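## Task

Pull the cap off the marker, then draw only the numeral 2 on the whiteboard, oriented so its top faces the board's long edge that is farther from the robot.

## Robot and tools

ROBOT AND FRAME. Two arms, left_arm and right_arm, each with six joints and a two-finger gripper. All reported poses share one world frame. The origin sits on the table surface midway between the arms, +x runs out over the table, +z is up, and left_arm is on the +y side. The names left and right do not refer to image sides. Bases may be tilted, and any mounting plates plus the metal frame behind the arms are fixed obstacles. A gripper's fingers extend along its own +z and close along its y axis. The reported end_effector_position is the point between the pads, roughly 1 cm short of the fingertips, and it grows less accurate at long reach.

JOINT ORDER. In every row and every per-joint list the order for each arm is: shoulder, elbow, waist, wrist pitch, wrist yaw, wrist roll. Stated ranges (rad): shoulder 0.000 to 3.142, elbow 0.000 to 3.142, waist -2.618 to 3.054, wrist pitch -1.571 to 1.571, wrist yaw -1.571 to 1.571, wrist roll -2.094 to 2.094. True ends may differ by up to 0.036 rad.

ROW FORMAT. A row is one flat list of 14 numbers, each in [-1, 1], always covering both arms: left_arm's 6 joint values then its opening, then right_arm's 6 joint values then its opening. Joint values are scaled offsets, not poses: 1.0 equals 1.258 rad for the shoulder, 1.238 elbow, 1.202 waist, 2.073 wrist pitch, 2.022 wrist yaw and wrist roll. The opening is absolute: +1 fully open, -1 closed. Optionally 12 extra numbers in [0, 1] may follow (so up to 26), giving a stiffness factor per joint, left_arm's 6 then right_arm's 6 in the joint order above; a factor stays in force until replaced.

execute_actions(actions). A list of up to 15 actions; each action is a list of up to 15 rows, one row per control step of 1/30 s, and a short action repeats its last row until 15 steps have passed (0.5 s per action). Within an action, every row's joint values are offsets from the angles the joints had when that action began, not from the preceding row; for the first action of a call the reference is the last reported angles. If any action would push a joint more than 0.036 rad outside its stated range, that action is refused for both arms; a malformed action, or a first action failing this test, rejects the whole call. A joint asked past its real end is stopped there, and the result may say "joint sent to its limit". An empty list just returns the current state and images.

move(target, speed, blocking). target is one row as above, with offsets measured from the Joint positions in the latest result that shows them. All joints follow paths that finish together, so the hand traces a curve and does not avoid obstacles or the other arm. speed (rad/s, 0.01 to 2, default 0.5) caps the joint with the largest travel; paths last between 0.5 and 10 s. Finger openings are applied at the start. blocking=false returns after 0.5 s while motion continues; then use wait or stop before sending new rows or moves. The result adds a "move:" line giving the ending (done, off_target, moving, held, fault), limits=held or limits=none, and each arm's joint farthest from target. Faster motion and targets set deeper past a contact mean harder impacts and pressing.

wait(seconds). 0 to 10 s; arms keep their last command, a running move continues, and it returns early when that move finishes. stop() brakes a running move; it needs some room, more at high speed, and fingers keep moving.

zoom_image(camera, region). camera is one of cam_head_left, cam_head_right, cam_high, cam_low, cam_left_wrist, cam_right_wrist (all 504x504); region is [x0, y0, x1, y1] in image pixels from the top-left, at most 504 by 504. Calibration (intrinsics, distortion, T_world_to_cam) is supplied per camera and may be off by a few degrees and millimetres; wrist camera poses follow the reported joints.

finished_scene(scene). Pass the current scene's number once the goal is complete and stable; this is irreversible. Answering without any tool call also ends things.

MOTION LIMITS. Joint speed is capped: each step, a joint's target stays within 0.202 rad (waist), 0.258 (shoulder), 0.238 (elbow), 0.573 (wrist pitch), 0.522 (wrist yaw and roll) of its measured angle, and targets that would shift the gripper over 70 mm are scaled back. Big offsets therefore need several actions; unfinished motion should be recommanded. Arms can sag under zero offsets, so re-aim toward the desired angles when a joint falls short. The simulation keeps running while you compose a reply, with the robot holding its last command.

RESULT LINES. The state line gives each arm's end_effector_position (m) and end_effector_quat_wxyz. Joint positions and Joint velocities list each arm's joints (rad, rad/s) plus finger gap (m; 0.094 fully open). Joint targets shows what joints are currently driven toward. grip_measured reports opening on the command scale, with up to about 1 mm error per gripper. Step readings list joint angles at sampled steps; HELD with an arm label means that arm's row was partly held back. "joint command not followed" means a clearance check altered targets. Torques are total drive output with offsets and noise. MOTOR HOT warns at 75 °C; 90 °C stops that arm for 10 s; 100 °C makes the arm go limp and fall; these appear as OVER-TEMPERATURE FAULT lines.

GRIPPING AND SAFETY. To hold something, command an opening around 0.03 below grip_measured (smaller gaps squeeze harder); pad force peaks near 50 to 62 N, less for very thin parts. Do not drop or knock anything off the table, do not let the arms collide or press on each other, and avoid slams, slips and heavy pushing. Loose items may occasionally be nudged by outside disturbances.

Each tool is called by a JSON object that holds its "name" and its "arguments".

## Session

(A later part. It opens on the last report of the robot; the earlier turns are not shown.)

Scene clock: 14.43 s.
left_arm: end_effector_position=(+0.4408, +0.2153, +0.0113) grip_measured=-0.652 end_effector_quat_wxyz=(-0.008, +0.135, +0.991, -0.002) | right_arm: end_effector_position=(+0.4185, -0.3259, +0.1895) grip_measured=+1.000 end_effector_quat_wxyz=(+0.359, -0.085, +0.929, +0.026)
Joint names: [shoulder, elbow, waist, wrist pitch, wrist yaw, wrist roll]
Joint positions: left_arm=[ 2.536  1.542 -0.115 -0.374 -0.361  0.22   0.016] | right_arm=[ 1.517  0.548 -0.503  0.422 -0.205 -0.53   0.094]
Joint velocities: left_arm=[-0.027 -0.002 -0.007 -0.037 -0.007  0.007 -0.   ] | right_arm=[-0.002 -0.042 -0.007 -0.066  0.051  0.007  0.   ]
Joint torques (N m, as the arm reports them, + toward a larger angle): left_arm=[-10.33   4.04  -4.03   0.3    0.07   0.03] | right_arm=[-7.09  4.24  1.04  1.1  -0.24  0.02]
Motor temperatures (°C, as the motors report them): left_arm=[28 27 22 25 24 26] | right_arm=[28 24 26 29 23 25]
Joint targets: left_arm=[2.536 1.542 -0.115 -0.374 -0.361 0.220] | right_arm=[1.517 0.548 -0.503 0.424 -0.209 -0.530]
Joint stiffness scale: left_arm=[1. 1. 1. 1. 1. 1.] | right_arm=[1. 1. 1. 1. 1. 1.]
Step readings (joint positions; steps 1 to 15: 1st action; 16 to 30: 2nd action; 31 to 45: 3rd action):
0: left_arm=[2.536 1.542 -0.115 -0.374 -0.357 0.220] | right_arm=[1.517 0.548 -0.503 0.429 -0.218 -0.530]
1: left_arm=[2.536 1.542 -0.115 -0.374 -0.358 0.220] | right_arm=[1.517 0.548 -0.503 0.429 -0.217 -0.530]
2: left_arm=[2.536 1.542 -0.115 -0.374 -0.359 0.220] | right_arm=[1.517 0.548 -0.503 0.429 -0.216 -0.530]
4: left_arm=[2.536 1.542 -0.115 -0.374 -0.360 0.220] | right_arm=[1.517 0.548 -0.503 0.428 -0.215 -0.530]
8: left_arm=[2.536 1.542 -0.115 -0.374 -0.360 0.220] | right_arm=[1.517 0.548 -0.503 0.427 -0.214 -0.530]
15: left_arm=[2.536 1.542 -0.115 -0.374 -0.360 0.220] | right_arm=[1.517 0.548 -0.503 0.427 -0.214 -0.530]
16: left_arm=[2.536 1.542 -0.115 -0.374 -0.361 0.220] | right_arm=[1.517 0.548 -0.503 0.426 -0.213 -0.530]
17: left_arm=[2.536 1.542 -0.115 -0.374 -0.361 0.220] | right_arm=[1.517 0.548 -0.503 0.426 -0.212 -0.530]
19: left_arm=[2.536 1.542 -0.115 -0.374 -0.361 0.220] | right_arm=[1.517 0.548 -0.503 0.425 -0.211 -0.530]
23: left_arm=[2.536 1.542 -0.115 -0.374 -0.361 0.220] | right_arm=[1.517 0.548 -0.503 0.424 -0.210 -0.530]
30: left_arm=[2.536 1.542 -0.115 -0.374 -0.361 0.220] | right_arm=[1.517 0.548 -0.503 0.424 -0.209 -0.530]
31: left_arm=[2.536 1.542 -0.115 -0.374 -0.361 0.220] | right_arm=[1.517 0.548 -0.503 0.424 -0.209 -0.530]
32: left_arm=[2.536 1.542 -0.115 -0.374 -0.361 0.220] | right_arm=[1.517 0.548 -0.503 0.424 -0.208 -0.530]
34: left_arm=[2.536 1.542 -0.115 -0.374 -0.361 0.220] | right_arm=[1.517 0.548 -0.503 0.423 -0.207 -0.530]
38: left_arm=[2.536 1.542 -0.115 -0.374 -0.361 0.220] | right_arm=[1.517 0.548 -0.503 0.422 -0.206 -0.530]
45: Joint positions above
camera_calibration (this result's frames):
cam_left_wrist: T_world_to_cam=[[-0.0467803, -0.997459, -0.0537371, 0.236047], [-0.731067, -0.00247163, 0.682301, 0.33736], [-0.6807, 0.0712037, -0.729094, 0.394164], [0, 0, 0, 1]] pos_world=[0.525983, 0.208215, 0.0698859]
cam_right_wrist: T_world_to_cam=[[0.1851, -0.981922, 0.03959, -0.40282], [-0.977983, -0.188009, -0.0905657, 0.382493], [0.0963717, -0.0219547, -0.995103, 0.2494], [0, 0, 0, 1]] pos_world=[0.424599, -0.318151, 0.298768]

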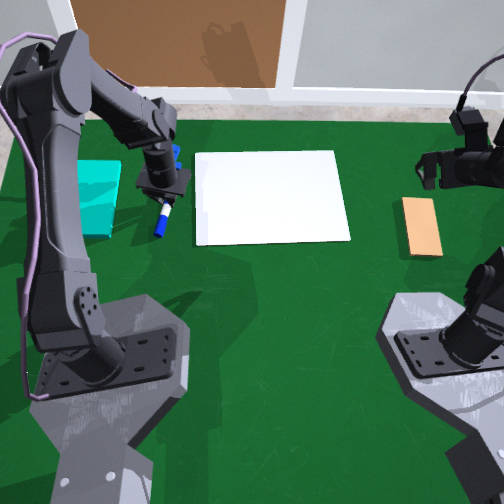

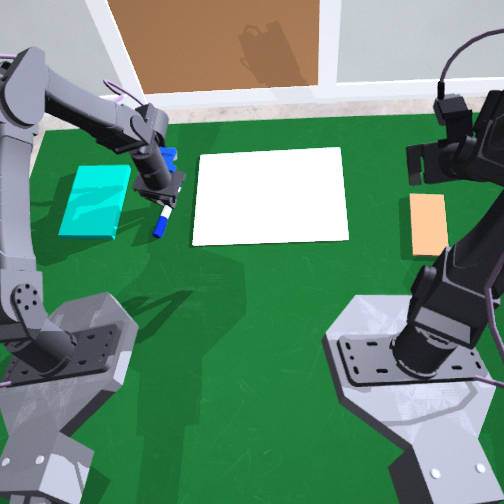

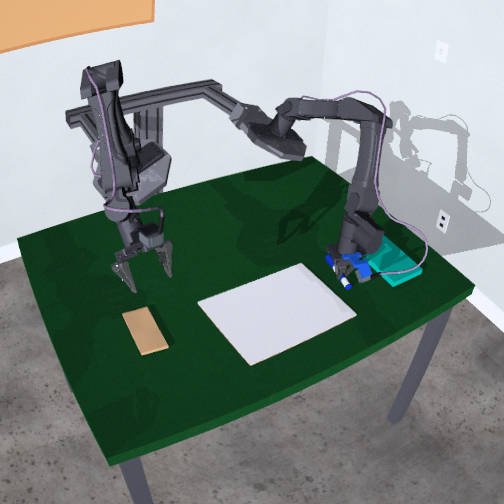

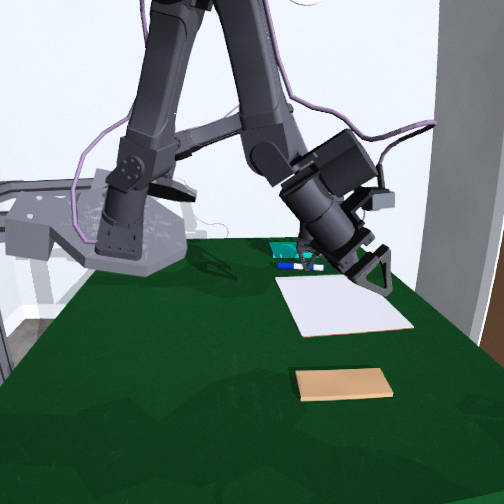

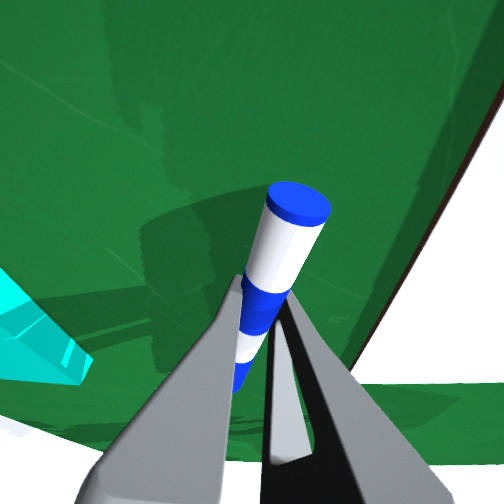

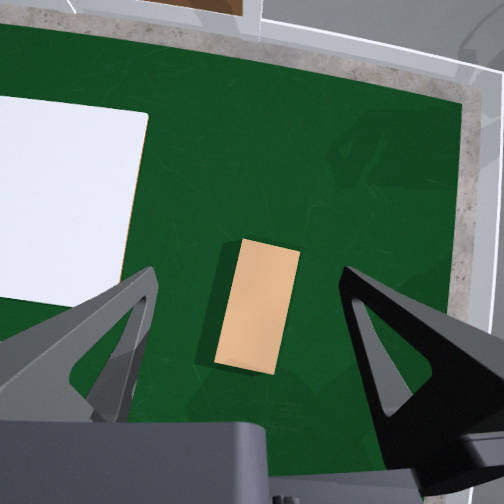

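{"name": "move", "arguments": {"target": [-0.2,0,0,0,0,0,-0.69,-0.1,0.06,0.2,-0.1,0.03,0.08,1], "speed": 0.6}}

{"name": "move", "arguments": {"target": [-0.59,-0.19,-0.403,-0.127,0.178,-0.886,-0.69,-0.263,0.18,0.51,-0.22,0.075,0.18,1], "speed": 1.0}}

Scene clock: 18.43 s.
left_arm: end_effector_position=(+0.5197, +0.2506, +0.1131) grip_measured=-0.652 end_effector_quat_wxyz=(+0.115, +0.088, +0.989, +0.009) | right_arm: end_effector_position=(+0.4252, -0.2505, +0.2235) grip_measured=+1.000 end_effector_quat_wxyz=(+0.341, -0.093, +0.930, +0.104)
Joint names: [shoulder, elbow, waist, wrist pitch, wrist yaw, wrist roll]
Joint positions: left_arm=[ 2.279  1.542 -0.115 -0.367 -0.361  0.22   0.016] | right_arm=[ 1.42   0.596 -0.273  0.212 -0.141 -0.374  0.094]
Joint velocities: left_arm=[ 0.002 -0.007 -0.012 -0.007 -0.037  0.007 -0.   ] | right_arm=[-0.002 -0.002 -0.022 -0.037  0.007 -0.007  0.   ]
Joint torques (N m, as the arm reports them, + toward a larger angle): left_arm=[-10.19   5.39  -3.89   0.67   0.08   0.03] | right_arm=[-8.98  7.28  2.29  1.06 -0.28  0.07]
Motor temperatures (°C, as the motors report them): left_arm=[29 27 23 25 24 26] | right_arm=[28 24 26 29 23 25]
Joint targets: left_arm=[2.284 1.542 -0.115 -0.374 -0.361 0.220] | right_arm=[1.391 0.622 -0.263 0.214 -0.144 -0.368]
Joint stiffness scale: left_arm=[1. 1. 1. 1. 1. 1.] | right_arm=[1. 1. 1. 1. 1. 1.]
move: off_target (right_arm); limits=none; left_arm: farthest joint: the wrist pitch, 0.007 radians from its target (0.000 radians at the start); right_arm: farthest joint: the shoulder, 0.029 radians from its target (0.126 radians at the start)
camera_calibration (this result's frames):
cam_left_wrist: T_world_to_cam=[[0.0593836, -0.997383, -0.0412301, 0.223753], [-0.872487, -0.0719267, 0.483315, 0.439129], [-0.485016, 0.00727177, -0.874475, 0.450391], [0, 0, 0, 1]] pos_world=[0.588293, 0.251478, 0.190844]
cam_right_wrist: T_world_to_cam=[[0.252833, -0.961992, -0.103184, -0.323196], [-0.966385, -0.245958, -0.0748585, 0.383315], [0.0466345, 0.118642, -0.991841, 0.339914], [0, 0, 0, 1]] pos_world=[0.436293, -0.25696, 0.332487]

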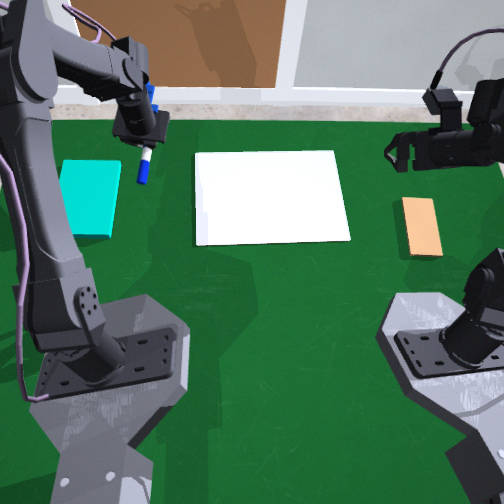

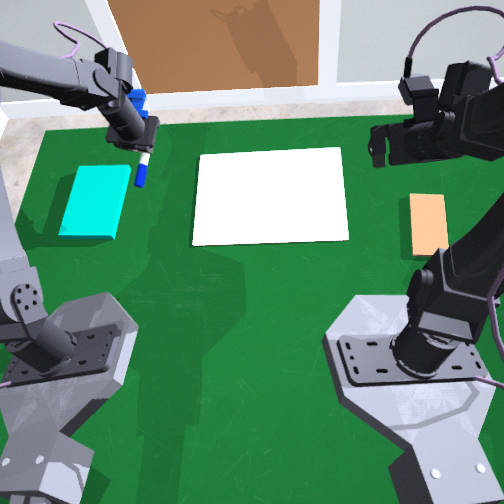

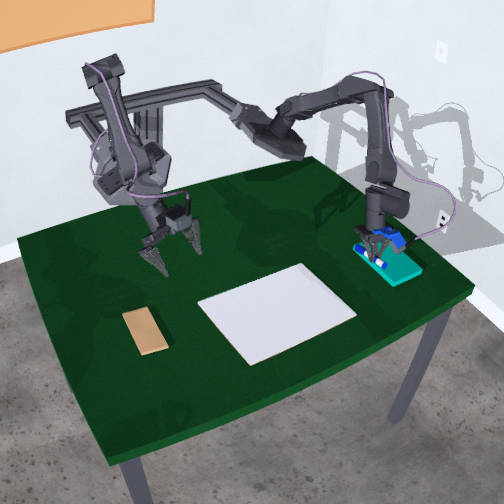

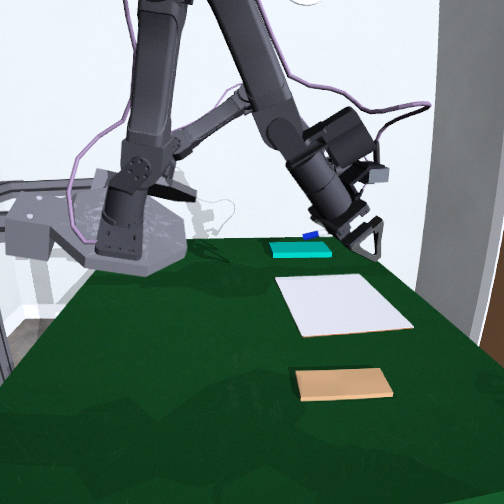

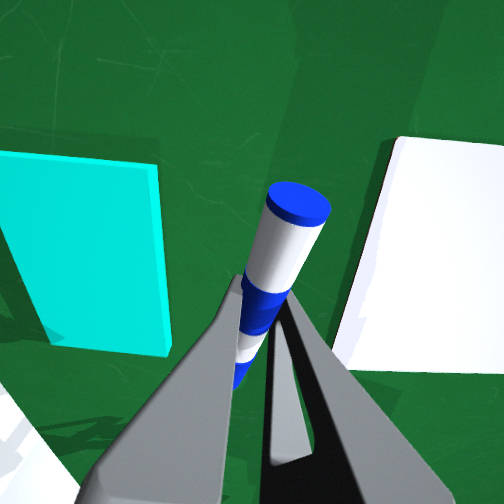

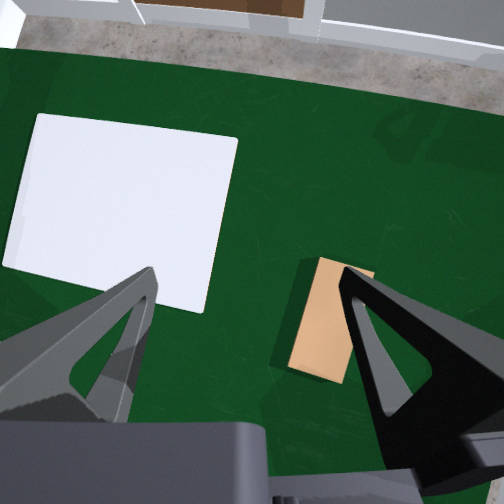

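Scene clock: 21.17 s.
left_arm: end_effector_position=(+0.4289, +0.0970, +0.4279) grip_measured=-0.653 end_effector_quat_wxyz=(-0.001, -0.510, +0.767, -0.390) | right_arm: end_effector_position=(+0.3906, -0.1028, +0.3859) grip_measured=+1.000 end_effector_quat_wxyz=(+0.352, -0.135, +0.888, +0.264)
Joint names: [shoulder, elbow, waist, wrist pitch, wrist yaw, wrist roll]
Joint positions: left_arm=[ 1.55   1.325 -0.59  -0.615 -0.01  -1.567  0.016] | right_arm=[ 1.12   0.785  0.326 -0.249  0.013 -0.012  0.094]
Joint velocities: left_arm=[-0.022 -0.022 -0.007  0.007  0.007  0.037 -0.   ] | right_arm=[-0.002  0.012  0.002  0.066  0.022 -0.007  0.   ]
Joint torques (N m, as the arm reports them, + toward a larger angle): left_arm=[-6.5   5.7  -3.4   1.32  0.43 -0.03] | right_arm=[-6.65 10.03  2.82  1.27 -0.25  0.05]
Motor temperatures (°C, as the motors report them): left_arm=[29 27 23 25 24 26] | right_arm=[29 24 26 29 23 25]
Joint targets: left_arm=[1.537 1.306 -0.600 -0.630 -0.000 -1.571] | right_arm=[1.089 0.819 0.340 -0.244 0.011 -0.009]
Joint stiffness scale: left_arm=[1. 1. 1. 1. 1. 1.] | right_arm=[1. 1. 1. 1. 1. 1.]
move: off_target (right_arm); limits=none; left_arm: farthest joint: the elbow, 0.018 radians from its target (0.235 radians at the start); right_arm: farthest joint: the elbow, 0.034 radians from its target (0.222 radians at the start)
camera_calibration (this result's frames):
cam_left_wrist: T_world_to_cam=[[0.891433, -0.030934, 0.452095, -0.572759], [-0.449158, -0.192487, 0.872471, -0.139736], [0.0600336, -0.980812, -0.185484, 0.249977], [0, 0, 0, 1]] pos_world=[0.432806, 0.200566, 0.427224]
cam_right_wrist: T_world_to_cam=[[0.434363, -0.830966, -0.347597, -0.118766], [-0.900422, -0.39036, -0.191986, 0.403], [0.0238459, 0.396376, -0.917778, 0.493935], [0, 0, 0, 1]] pos_world=[0.40268, -0.137159, 0.489411]

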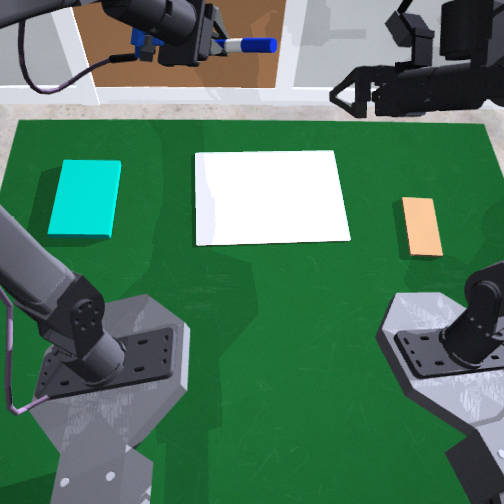

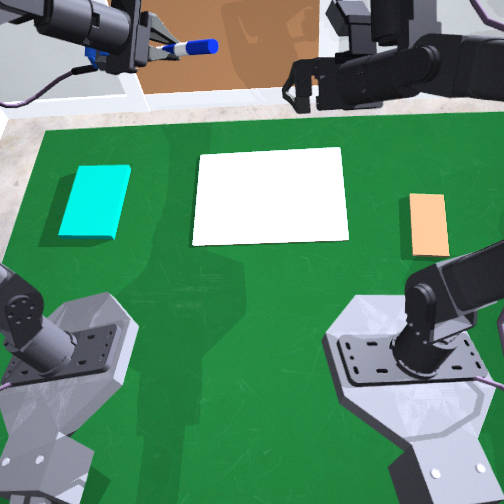

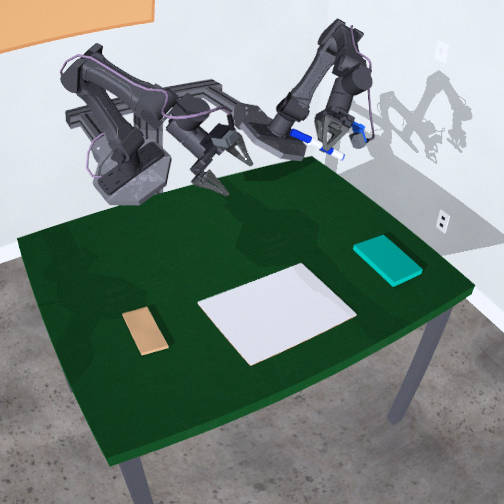

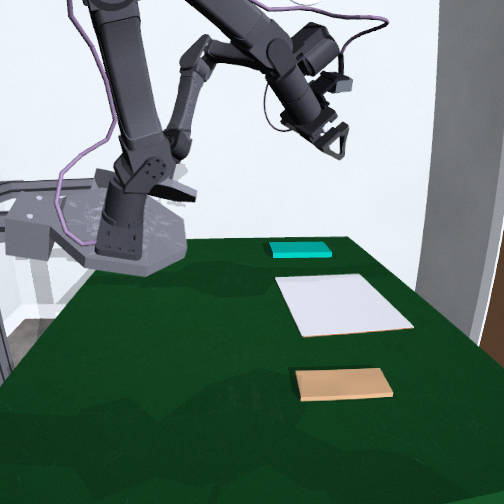

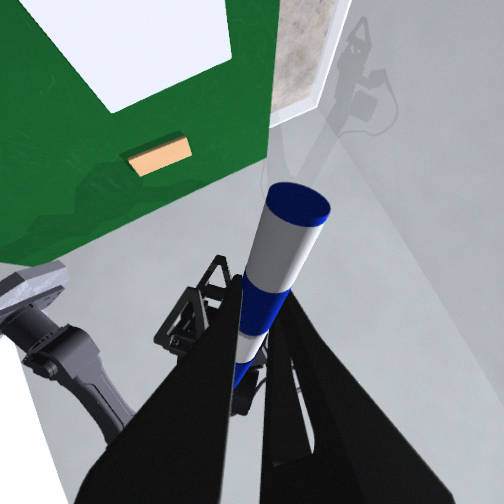

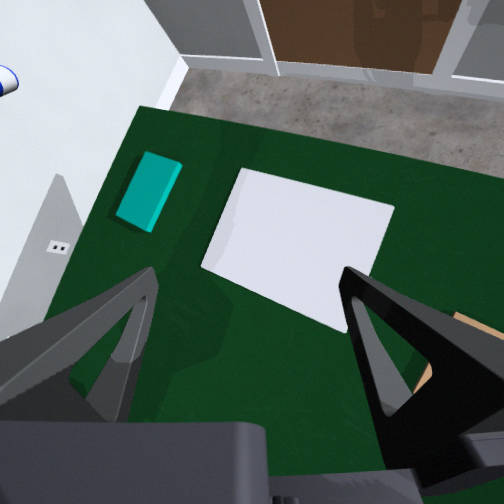

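{"name": "move", "arguments": {"target": [-0.005,-0.048,-0.018,-0.016,0.005,0,-0.69,-0.07,0.065,0.28,0.0,-0.006,0.006,1], "speed": 0.6}}

Scene clock: 22.37 s.
left_arm: end_effector_position=(+0.4111, +0.0932, +0.4093) grip_measured=-0.653 end_effector_quat_wxyz=(-0.019, -0.506, +0.781, -0.366) | right_arm: end_effector_position=(+0.3376, -0.0292, +0.4713) grip_measured=+1.000 end_effector_quat_wxyz=(+0.394, -0.237, +0.810, +0.364)
Joint names: [shoulder, elbow, waist, wrist pitch, wrist yaw, wrist roll]
Joint positions: left_arm=[ 1.55   1.278 -0.598 -0.634 -0.009 -1.567  0.016] | right_arm=[ 1.06   0.834  0.65  -0.259  0.01  -0.004  0.094]
Joint velocities: left_arm=[-0.007 -0.007 -0.007 -0.007 -0.051 -0.051 -0.   ] | right_arm=[-0.002  0.022 -0.002 -0.022 -0.022 -0.022  0.   ]
Joint torques (N m, as the arm reports them, + toward a larger angle): left_arm=[-5.89  6.13 -3.59  1.23  0.44  0.03] | right_arm=[-4.91  9.99  2.61  1.45 -0.36  0.06]
Motor temperatures (°C, as the motors report them): left_arm=[29 27 23 25 24 26] | right_arm=[29 25 26 29 23 25]
Joint targets: left_arm=[1.544 1.265 -0.611 -0.648 -0.000 -1.567] | right_arm=[1.032 0.866 0.662 -0.249 0.001 -0.000]
Joint stiffness scale: left_arm=[1. 1. 1. 1. 1. 1.] | right_arm=[1. 1. 1. 1. 1. 1.]
move: off_target (right_arm); limits=none; left_arm: farthest joint: the wrist pitch, 0.014 radians from its target (0.033 radians at the start); right_arm: farthest joint: the elbow, 0.031 radians from its target (0.080 radians at the start)
camera_calibration (this result's frames):
cam_left_wrist: T_world_to_cam=[[0.910386, -0.0751646, 0.406875, -0.533736], [-0.413455, -0.202991, 0.887609, -0.152039], [0.0158751, -0.976291, -0.215877, 0.274062], [0, 0, 0, 1]] pos_world=[0.418693, 0.196584, 0.411279]
cam_right_wrist: T_world_to_cam=[[0.677719, -0.631766, -0.376255, -0.0677532], [-0.734055, -0.55126, -0.39658, 0.435967], [0.0431314, 0.544962, -0.837351, 0.504304], [0, 0, 0, 1]] pos_world=[0.34419, -0.0772994, 0.569683]

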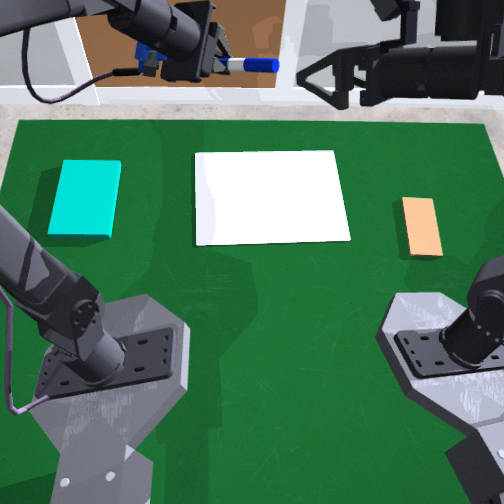

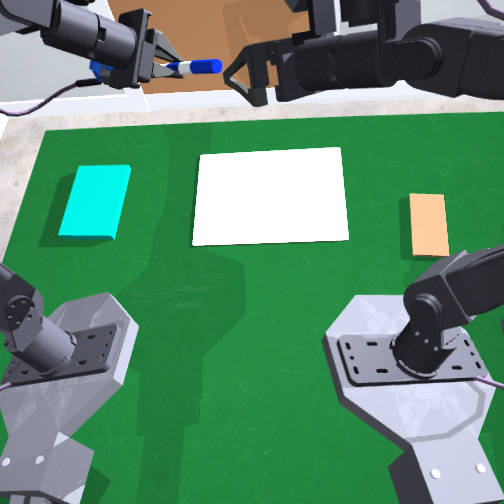

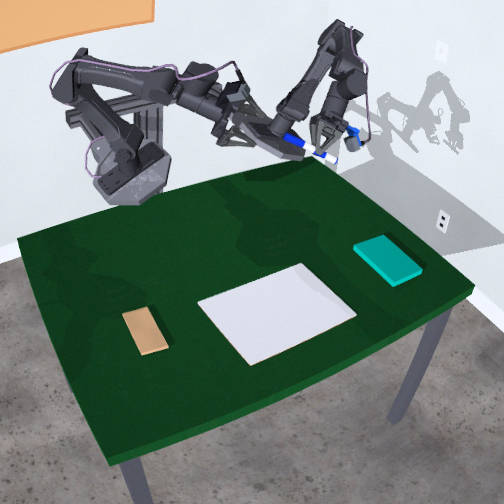

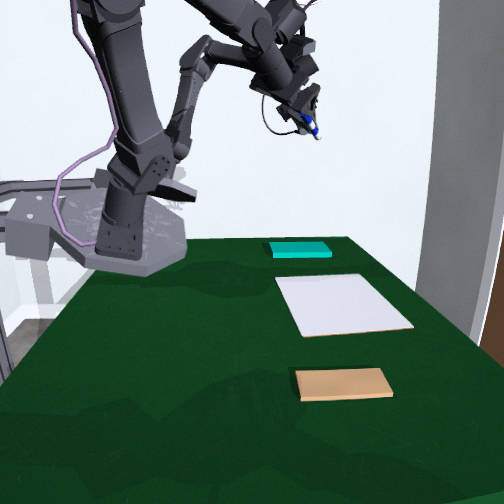

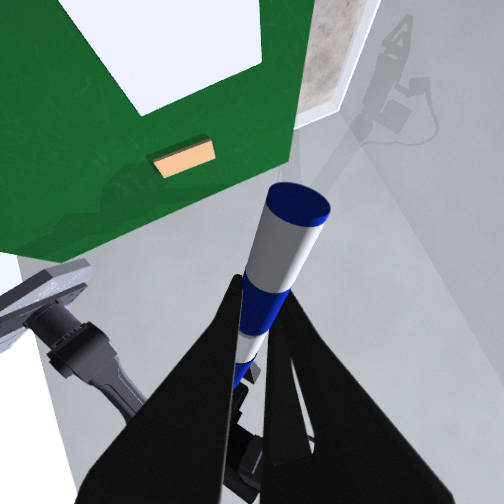

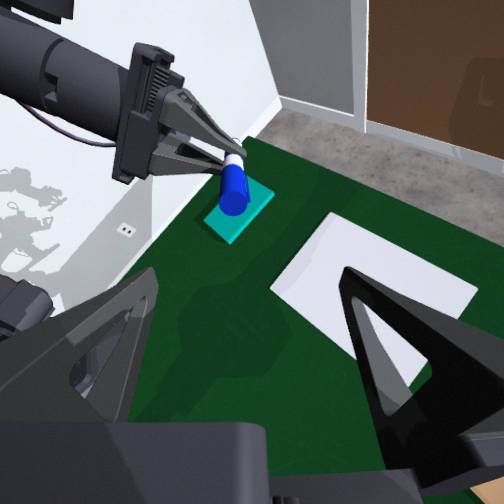

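{"name": "move", "arguments": {"target": [0,0,0,0,0,0,-0.69,0.25,0.07,0.028,0.13,0,0,0.4], "speed": 0.4}}

Scene clock: 24.20 s.
left_arm: end_effector_position=(+0.4111, +0.0932, +0.4093) grip_measured=-0.653 end_effector_quat_wxyz=(-0.019, -0.506, +0.781, -0.366) | right_arm: end_effector_position=(+0.3668, +0.0355, +0.4386) grip_measured=+0.403 end_effector_quat_wxyz=(+0.389, -0.245, +0.809, +0.366)
Joint names: [shoulder, elbow, waist, wrist pitch, wrist yaw, wrist roll]
Joint positions: left_arm=[ 1.55   1.278 -0.598 -0.634 -0.009 -1.567  0.016] | right_arm=[ 1.369  0.884  0.666 -0.011  0.013 -0.003  0.066]
Joint velocities: left_arm=[-0.012  0.002 -0.022  0.007 -0.037 -0.022 -0.001] | right_arm=[-0.002 -0.007  0.022 -0.037 -0.007  0.095  0.   ]
Joint torques (N m, as the arm reports them, + toward a larger angle): left_arm=[-5.54  6.89 -2.62  1.4   0.33  0.02] | right_arm=[-4.54 10.45  3.96  1.59 -0.28  0.02]
Motor temperatures (°C, as the motors report them): left_arm=[29 27 23 25 24 26] | right_arm=[28 25 26 30 23 25]
Joint targets: left_arm=[1.550 1.278 -0.598 -0.634 -0.009 -1.567] | right_arm=[1.375 0.921 0.683 0.010 0.010 -0.003]
Joint stiffness scale: left_arm=[1. 1. 1. 1. 1. 1.] | right_arm=[1. 1. 1. 1. 1. 1.]
move: off_target (right_arm); limits=none; left_arm: farthest joint: the waist, 0.000 radians from its target (0.000 radians at the start); right_arm: farthest joint: the elbow, 0.037 radians from its target (0.086 radians at the start)
camera_calibration (this result's frames):
cam_left_wrist: T_world_to_cam=[[0.910386, -0.0751646, 0.406875, -0.533736], [-0.413455, -0.202991, 0.887609, -0.152039], [0.0158751, -0.976291, -0.215877, 0.274062], [0, 0, 0, 1]] pos_world=[0.418693, 0.196584, 0.411279]
cam_right_wrist: T_world_to_cam=[[0.687742, -0.62128, -0.375528, -0.0633534], [-0.725297, -0.566034, -0.391853, 0.475325], [0.030889, 0.541863, -0.839899, 0.446091], [0, 0, 0, 1]] pos_world=[0.374543, -0.0120307, 0.537138]

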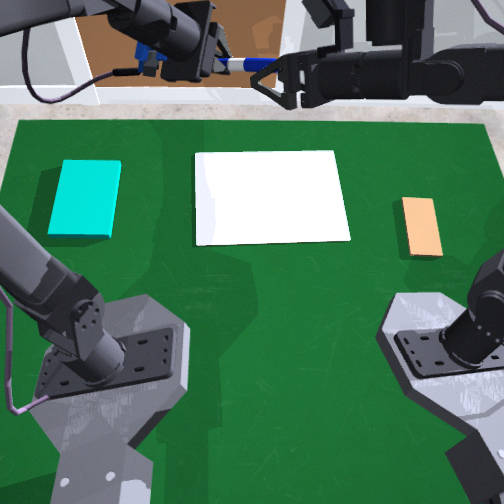

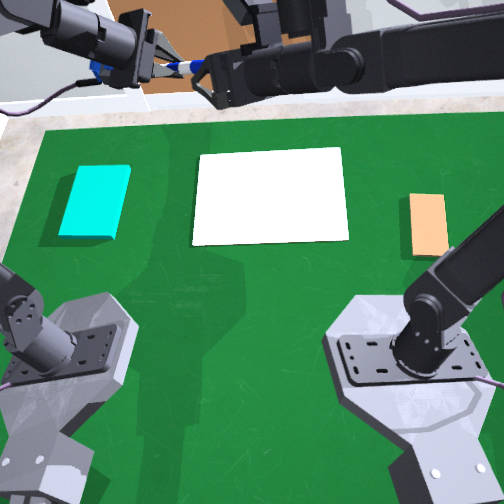

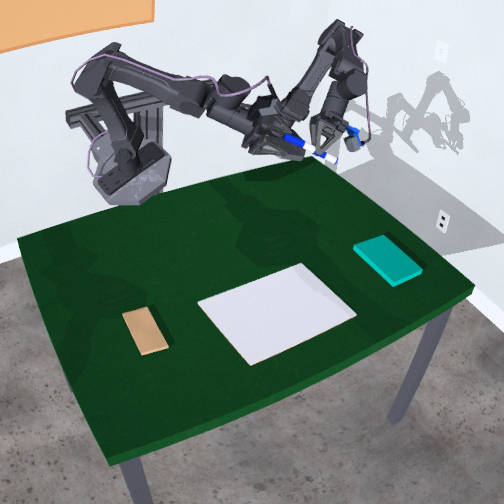

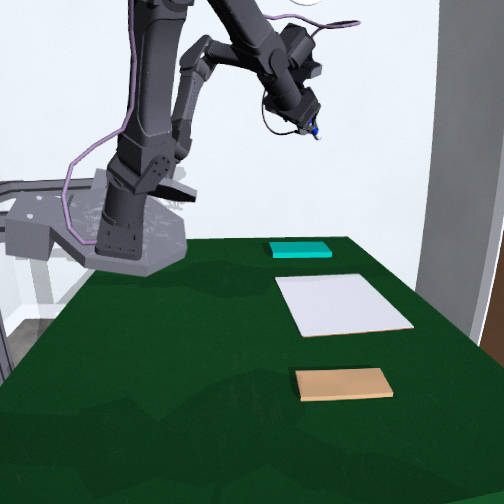

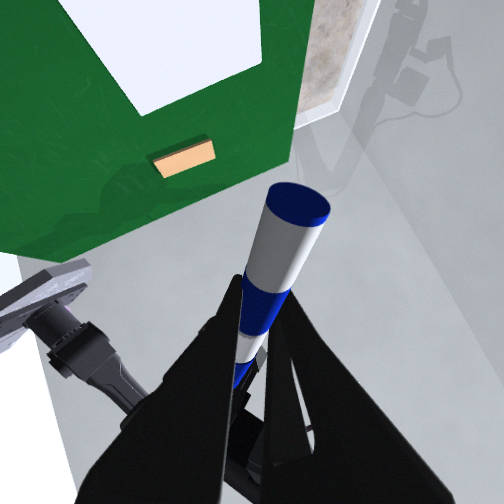

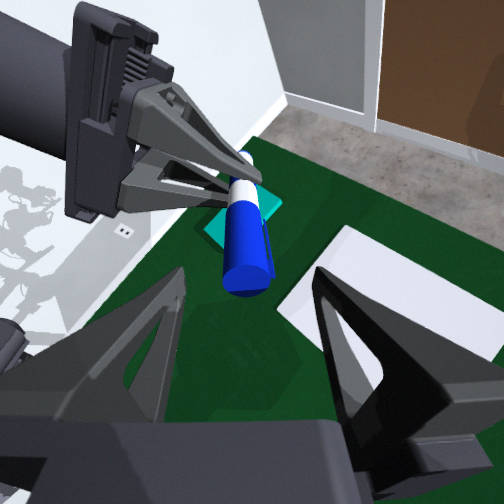

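{"name": "execute_actions", "arguments": {"actions": [[[0,0,0,0,0,0,-0.69,0,0,0,0,0,0,-0.3]],[[0,0,0,0,0,0,-0.69,0,0,0,0,0,0,-0.68]],[[0,0,0,0,0,0,-0.69,0,0,0,0,0,0,-0.68]]]}}

{"name": "zoom_image", "arguments": {"camera": "cam_head_left", "region": [190,20,330,120]}}

Scene clock: 26.13 s.
left_arm: end_effector_position=(+0.4113, +0.0932, +0.4094) grip_measured=-0.653 end_effector_quat_wxyz=(-0.019, -0.506, +0.781, -0.366) | right_arm: end_effector_position=(+0.3651, +0.0345, +0.4351) grip_measured=-0.677 end_effector_quat_wxyz=(+0.384, -0.247, +0.813, +0.362)
Joint names: [shoulder, elbow, waist, wrist pitch, wrist yaw, wrist roll]
Joint positions: left_arm=[ 1.55   1.278 -0.598 -0.633 -0.009 -1.567  0.016] | right_arm=[ 1.369  0.884  0.666 -0.027  0.018 -0.003  0.015]
Joint velocities: left_arm=[-0.002 -0.002  0.007 -0.051 -0.037 -0.095 -0.001] | right_arm=[ 0.012 -0.002  0.007  0.095  0.051  0.022 -0.   ]
Joint torques (N m, as the arm reports them, + toward a larger angle): left_arm=[-5.61  6.9  -2.66  1.39  0.32  0.02] | right_arm=[-4.99  7.29  2.39  1.41 -0.27  0.01]
Motor temperatures (°C, as the motors report them): left_arm=[29 27 23 25 24 26] | right_arm=[28 25 26 30 23 25]
Joint targets: left_arm=[1.550 1.278 -0.598 -0.633 -0.009 -1.567] | right_arm=[1.369 0.884 0.666 -0.022 0.016 -0.003]
Joint stiffness scale: left_arm=[1. 1. 1. 1. 1. 1.] | right_arm=[1. 1. 1. 1. 1. 1.]
Step readings (joint positions; steps 1 to 15: 1st action; 16 to 30: 2nd action; 31 to 45: 3rd action):
0: left_arm=[1.550 1.278 -0.598 -0.634 -0.009 -1.567] | right_arm=[1.369 0.884 0.666 -0.011 0.013 -0.003]
1: left_arm=[1.550 1.278 -0.598 -0.634 -0.009 -1.567] | right_arm=[1.369 0.884 0.666 -0.012 0.013 -0.003]
2: left_arm=[1.550 1.278 -0.598 -0.634 -0.009 -1.567] | right_arm=[1.369 0.884 0.666 -0.012 0.013 -0.003]
4: left_arm=[1.550 1.278 -0.598 -0.634 -0.009 -1.567] | right_arm=[1.369 0.884 0.666 -0.014 0.014 -0.003]
8: left_arm=[1.550 1.278 -0.598 -0.634 -0.009 -1.567] | right_arm=[1.369 0.884 0.666 -0.015 0.015 -0.003]
15: left_arm=[1.550 1.278 -0.598 -0.634 -0.009 -1.567] | right_arm=[1.369 0.884 0.666 -0.016 0.015 -0.003]
16: left_arm=[1.550 1.278 -0.598 -0.634 -0.009 -1.567] | right_arm=[1.369 0.884 0.666 -0.017 0.015 -0.003]
17: left_arm=[1.550 1.278 -0.598 -0.634 -0.009 -1.567] | right_arm=[1.369 0.884 0.666 -0.017 0.016 -0.003]
19: left_arm=[1.550 1.278 -0.598 -0.633 -0.009 -1.567] | right_arm=[1.369 0.884 0.666 -0.020 0.016 -0.003]
23: left_arm=[1.550 1.278 -0.598 -0.633 -0.009 -1.567] | right_arm=[1.369 0.884 0.666 -0.021 0.016 -0.003]
30: left_arm=[1.550 1.278 -0.598 -0.633 -0.009 -1.567] | right_arm=[1.369 0.884 0.666 -0.022 0.016 -0.003]
31: left_arm=[1.550 1.278 -0.598 -0.633 -0.009 -1.567] | right_arm=[1.369 0.884 0.666 -0.022 0.016 -0.003]
32: left_arm=[1.550 1.278 -0.598 -0.633 -0.009 -1.567] | right_arm=[1.369 0.884 0.666 -0.023 0.016 -0.003]
34: left_arm=[1.550 1.278 -0.598 -0.633 -0.009 -1.567] | right_arm=[1.369 0.884 0.666 -0.025 0.016 -0.003]
38: left_arm=[1.550 1.278 -0.598 -0.633 -0.009 -1.567] | right_arm=[1.369 0.884 0.666 -0.026 0.017 -0.003]
45: Joint positions above
camera_calibration (this result's frames):
cam_left_wrist: T_world_to_cam=[[0.91017, -0.0747287, 0.407438, -0.534103], [-0.413913, -0.20279, 0.887441, -0.151839], [0.0163068, -0.976367, -0.215504, 0.273719], [0, 0, 0, 1]] pos_world=[0.418813, 0.196546, 0.411349]
cam_right_wrist: T_world_to_cam=[[0.68593, -0.624713, -0.37314, -0.064391], [-0.727331, -0.57302, -0.377674, 0.467002], [0.0221214, 0.530454, -0.847425, 0.450627], [0, 0, 0, 1]] pos_world=[0.373864, -0.0116615, 0.53422]

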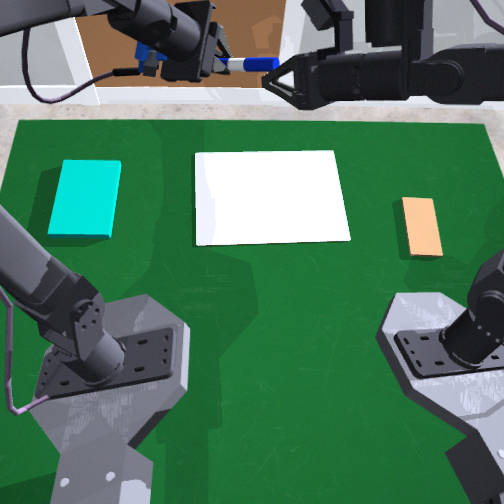

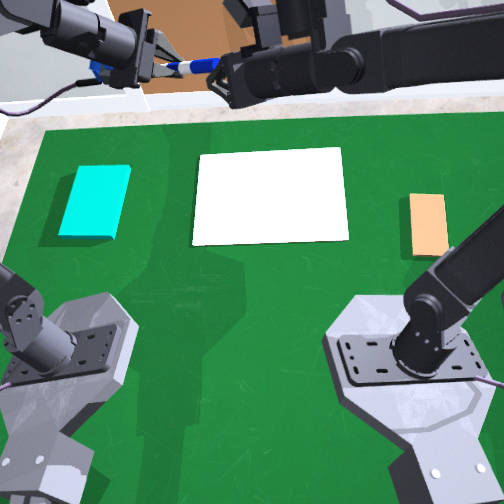

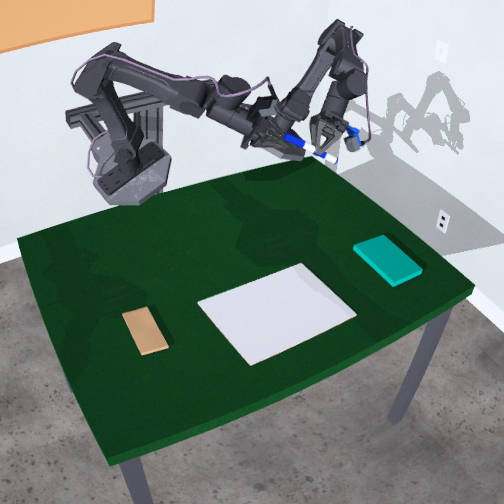

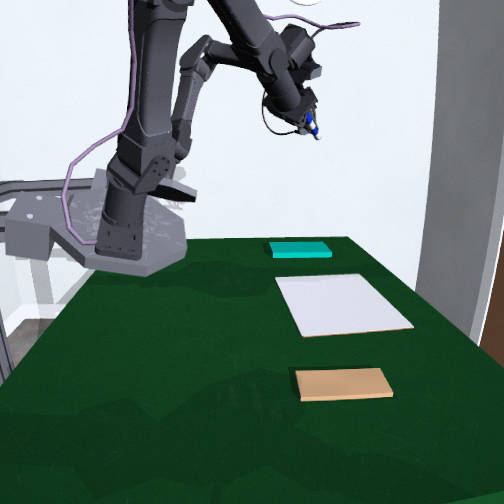

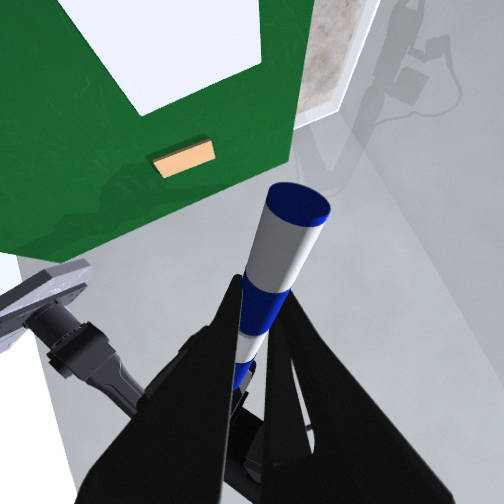

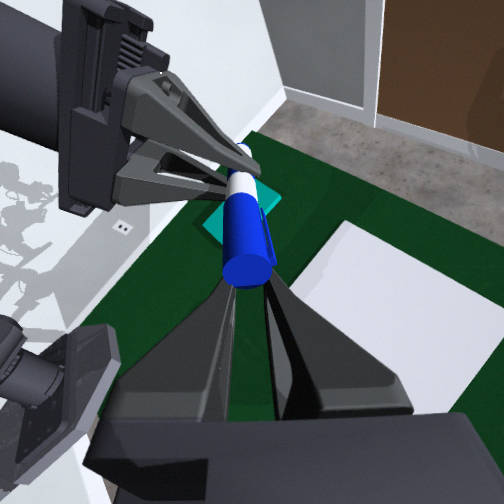

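Region (190, 20, 330, 120) of cam_head_left's 504x504 image, scaled by 3.600, with more detail than that image has; it fills the top 360 rows of this view, and the rest is white.

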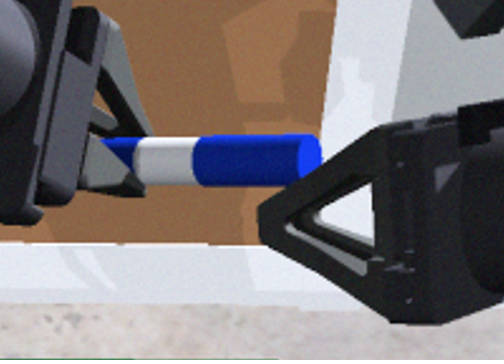

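{"name": "execute_actions", "arguments": {"actions": [[[0,0,0,0,0,0,-0.69,0,0,0,0,0,0,0.1]],[[0,0,0,0,0,0,-0.69,0,0.045,0,0.025,0,0,0.1]],[[0,0,0,0,0,0,-0.69,0,0.045,0,0.025,0,0,0.1]]]}}

{"name": "zoom_image", "arguments": {"camera": "cam_head_left", "region": [190,20,330,120]}}

Scene clock: 28.20 s.
left_arm: end_effector_position=(+0.4113, +0.0932, +0.4094) grip_measured=-0.653 end_effector_quat_wxyz=(-0.019, -0.506, +0.781, -0.366) | right_arm: end_effector_position=(+0.3850, +0.0347, +0.4653) grip_measured=+0.097 end_effector_quat_wxyz=(+0.425, -0.226, +0.794, +0.372)
Joint names: [shoulder, elbow, waist, wrist pitch, wrist yaw, wrist roll]
Joint positions: left_arm=[ 1.55   1.278 -0.598 -0.633 -0.009 -1.567  0.016] | right_arm=[ 1.369  0.928  0.666  0.03   0.024 -0.003  0.052]
Joint velocities: left_arm=[-0.002 -0.002 -0.002  0.022 -0.007 -0.11   0.   ] | right_arm=[ 0.002  0.007  0.002 -0.037 -0.037  0.007 -0.   ]
Joint torques (N m, as the arm reports them, + toward a larger angle): left_arm=[-5.51  6.94 -2.63  1.4   0.33  0.03] | right_arm=[-5.08 10.27  2.42  1.6  -0.27  0.03]
Motor temperatures (°C, as the motors report them): left_arm=[29 27 23 26 24 26] | right_arm=[28 25 26 30 23 25]
Joint targets: left_arm=[1.550 1.278 -0.598 -0.633 -0.009 -1.567] | right_arm=[1.369 0.962 0.666 0.051 0.022 -0.003]
Joint stiffness scale: left_arm=[1. 1. 1. 1. 1. 1.] | right_arm=[1. 1. 1. 1. 1. 1.]
Step readings (joint positions; steps 1 to 15: 1st action; 16 to 30: 2nd action; 31 to 45: 3rd action):
0: left_arm=[1.550 1.278 -0.598 -0.633 -0.009 -1.567] | right_arm=[1.369 0.884 0.666 -0.027 0.018 -0.003]
1: left_arm=[1.550 1.278 -0.598 -0.633 -0.009 -1.567] | right_arm=[1.369 0.884 0.666 -0.028 0.018 -0.003]
2: left_arm=[1.550 1.278 -0.598 -0.633 -0.009 -1.567] | right_arm=[1.369 0.884 0.666 -0.028 0.018 -0.003]
4: left_arm=[1.550 1.278 -0.598 -0.633 -0.009 -1.567] | right_arm=[1.369 0.884 0.666 -0.030 0.019 -0.003]
8: left_arm=[1.550 1.278 -0.598 -0.633 -0.009 -1.567] | right_arm=[1.369 0.884 0.666 -0.031 0.019 -0.003]
15: left_arm=[1.550 1.278 -0.598 -0.633 -0.009 -1.567] | right_arm=[1.369 0.884 0.666 -0.032 0.020 -0.003]
16: left_arm=[1.550 1.278 -0.598 -0.633 -0.009 -1.567] | right_arm=[1.369 0.886 0.666 -0.031 0.020 -0.003]
17: left_arm=[1.550 1.278 -0.598 -0.633 -0.009 -1.567] | right_arm=[1.369 0.888 0.666 -0.028 0.020 -0.003]
19: left_arm=[1.550 1.278 -0.598 -0.633 -0.009 -1.567] | right_arm=[1.369 0.897 0.666 -0.020 0.021 -0.003]
23: left_arm=[1.550 1.278 -0.598 -0.633 -0.009 -1.567] | right_arm=[1.369 0.906 0.666 -0.003 0.021 -0.003]
30: left_arm=[1.550 1.278 -0.598 -0.633 -0.009 -1.567] | right_arm=[1.369 0.906 0.666 -0.001 0.022 -0.003]
31: left_arm=[1.550 1.278 -0.598 -0.633 -0.009 -1.567] | right_arm=[1.369 0.908 0.666 0.000 0.022 -0.003]
32: left_arm=[1.550 1.278 -0.598 -0.633 -0.009 -1.567] | right_arm=[1.369 0.911 0.666 0.003 0.022 -0.003]
34: left_arm=[1.550 1.278 -0.598 -0.633 -0.009 -1.567] | right_arm=[1.369 0.919 0.666 0.011 0.023 -0.003]
38: left_arm=[1.550 1.278 -0.598 -0.633 -0.009 -1.567] | right_arm=[1.369 0.928 0.666 0.027 0.023 -0.003]
45: Joint positions above
camera_calibration (this result's frames):
cam_left_wrist: T_world_to_cam=[[0.91017, -0.0747287, 0.407438, -0.534103], [-0.413913, -0.20279, 0.887441, -0.151839], [0.0163068, -0.976367, -0.215504, 0.273719], [0, 0, 0, 1]] pos_world=[0.418813, 0.196546, 0.411349]
cam_right_wrist: T_world_to_cam=[[0.67968, -0.631882, -0.372505, -0.0642367], [-0.726819, -0.51174, -0.458101, 0.528052], [0.0988399, 0.582106, -0.807083, 0.425633], [0, 0, 0, 1]] pos_world=[0.385389, -0.0181278, 0.561493]

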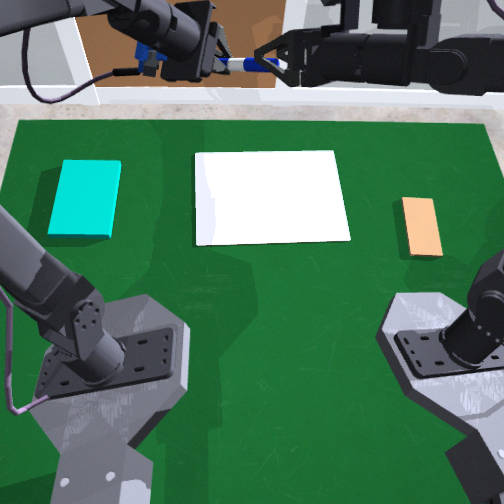

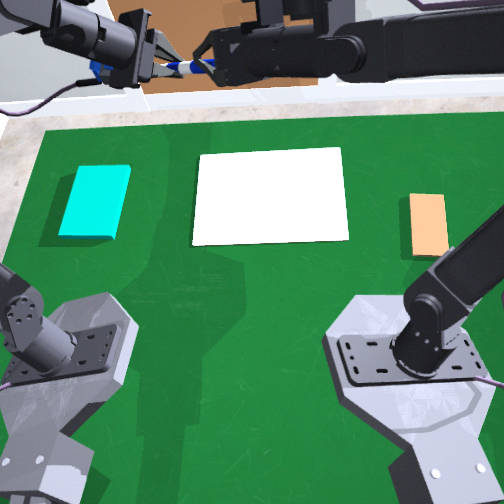

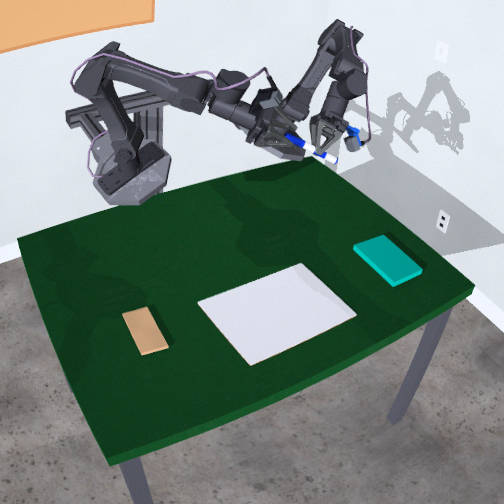

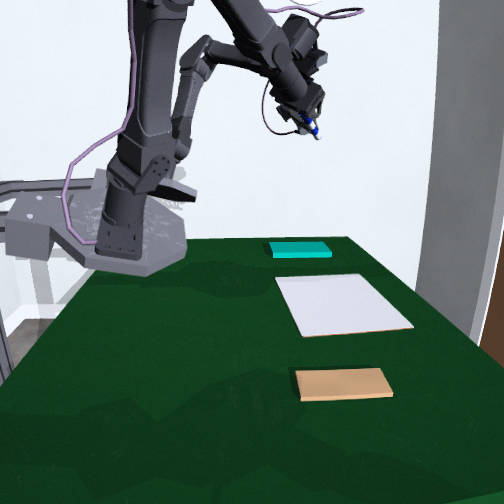

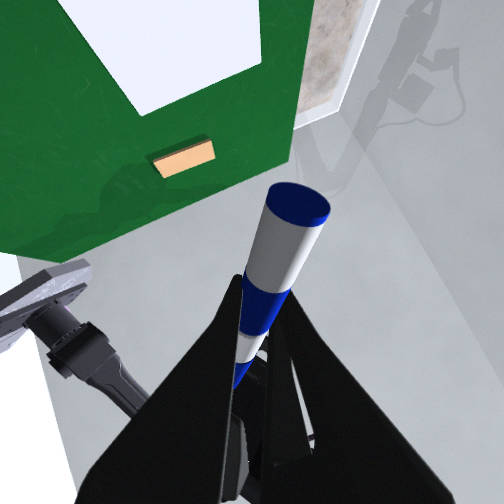

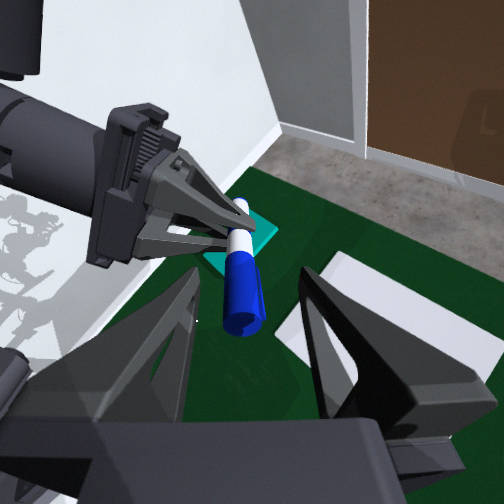

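Region (190, 20, 330, 120) of cam_head_left's 504x504 image, scaled by 3.600, with more detail than that image has; it fills the top 360 rows of this view, and the rest is white.

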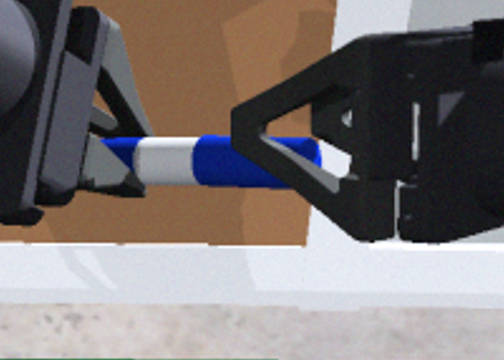

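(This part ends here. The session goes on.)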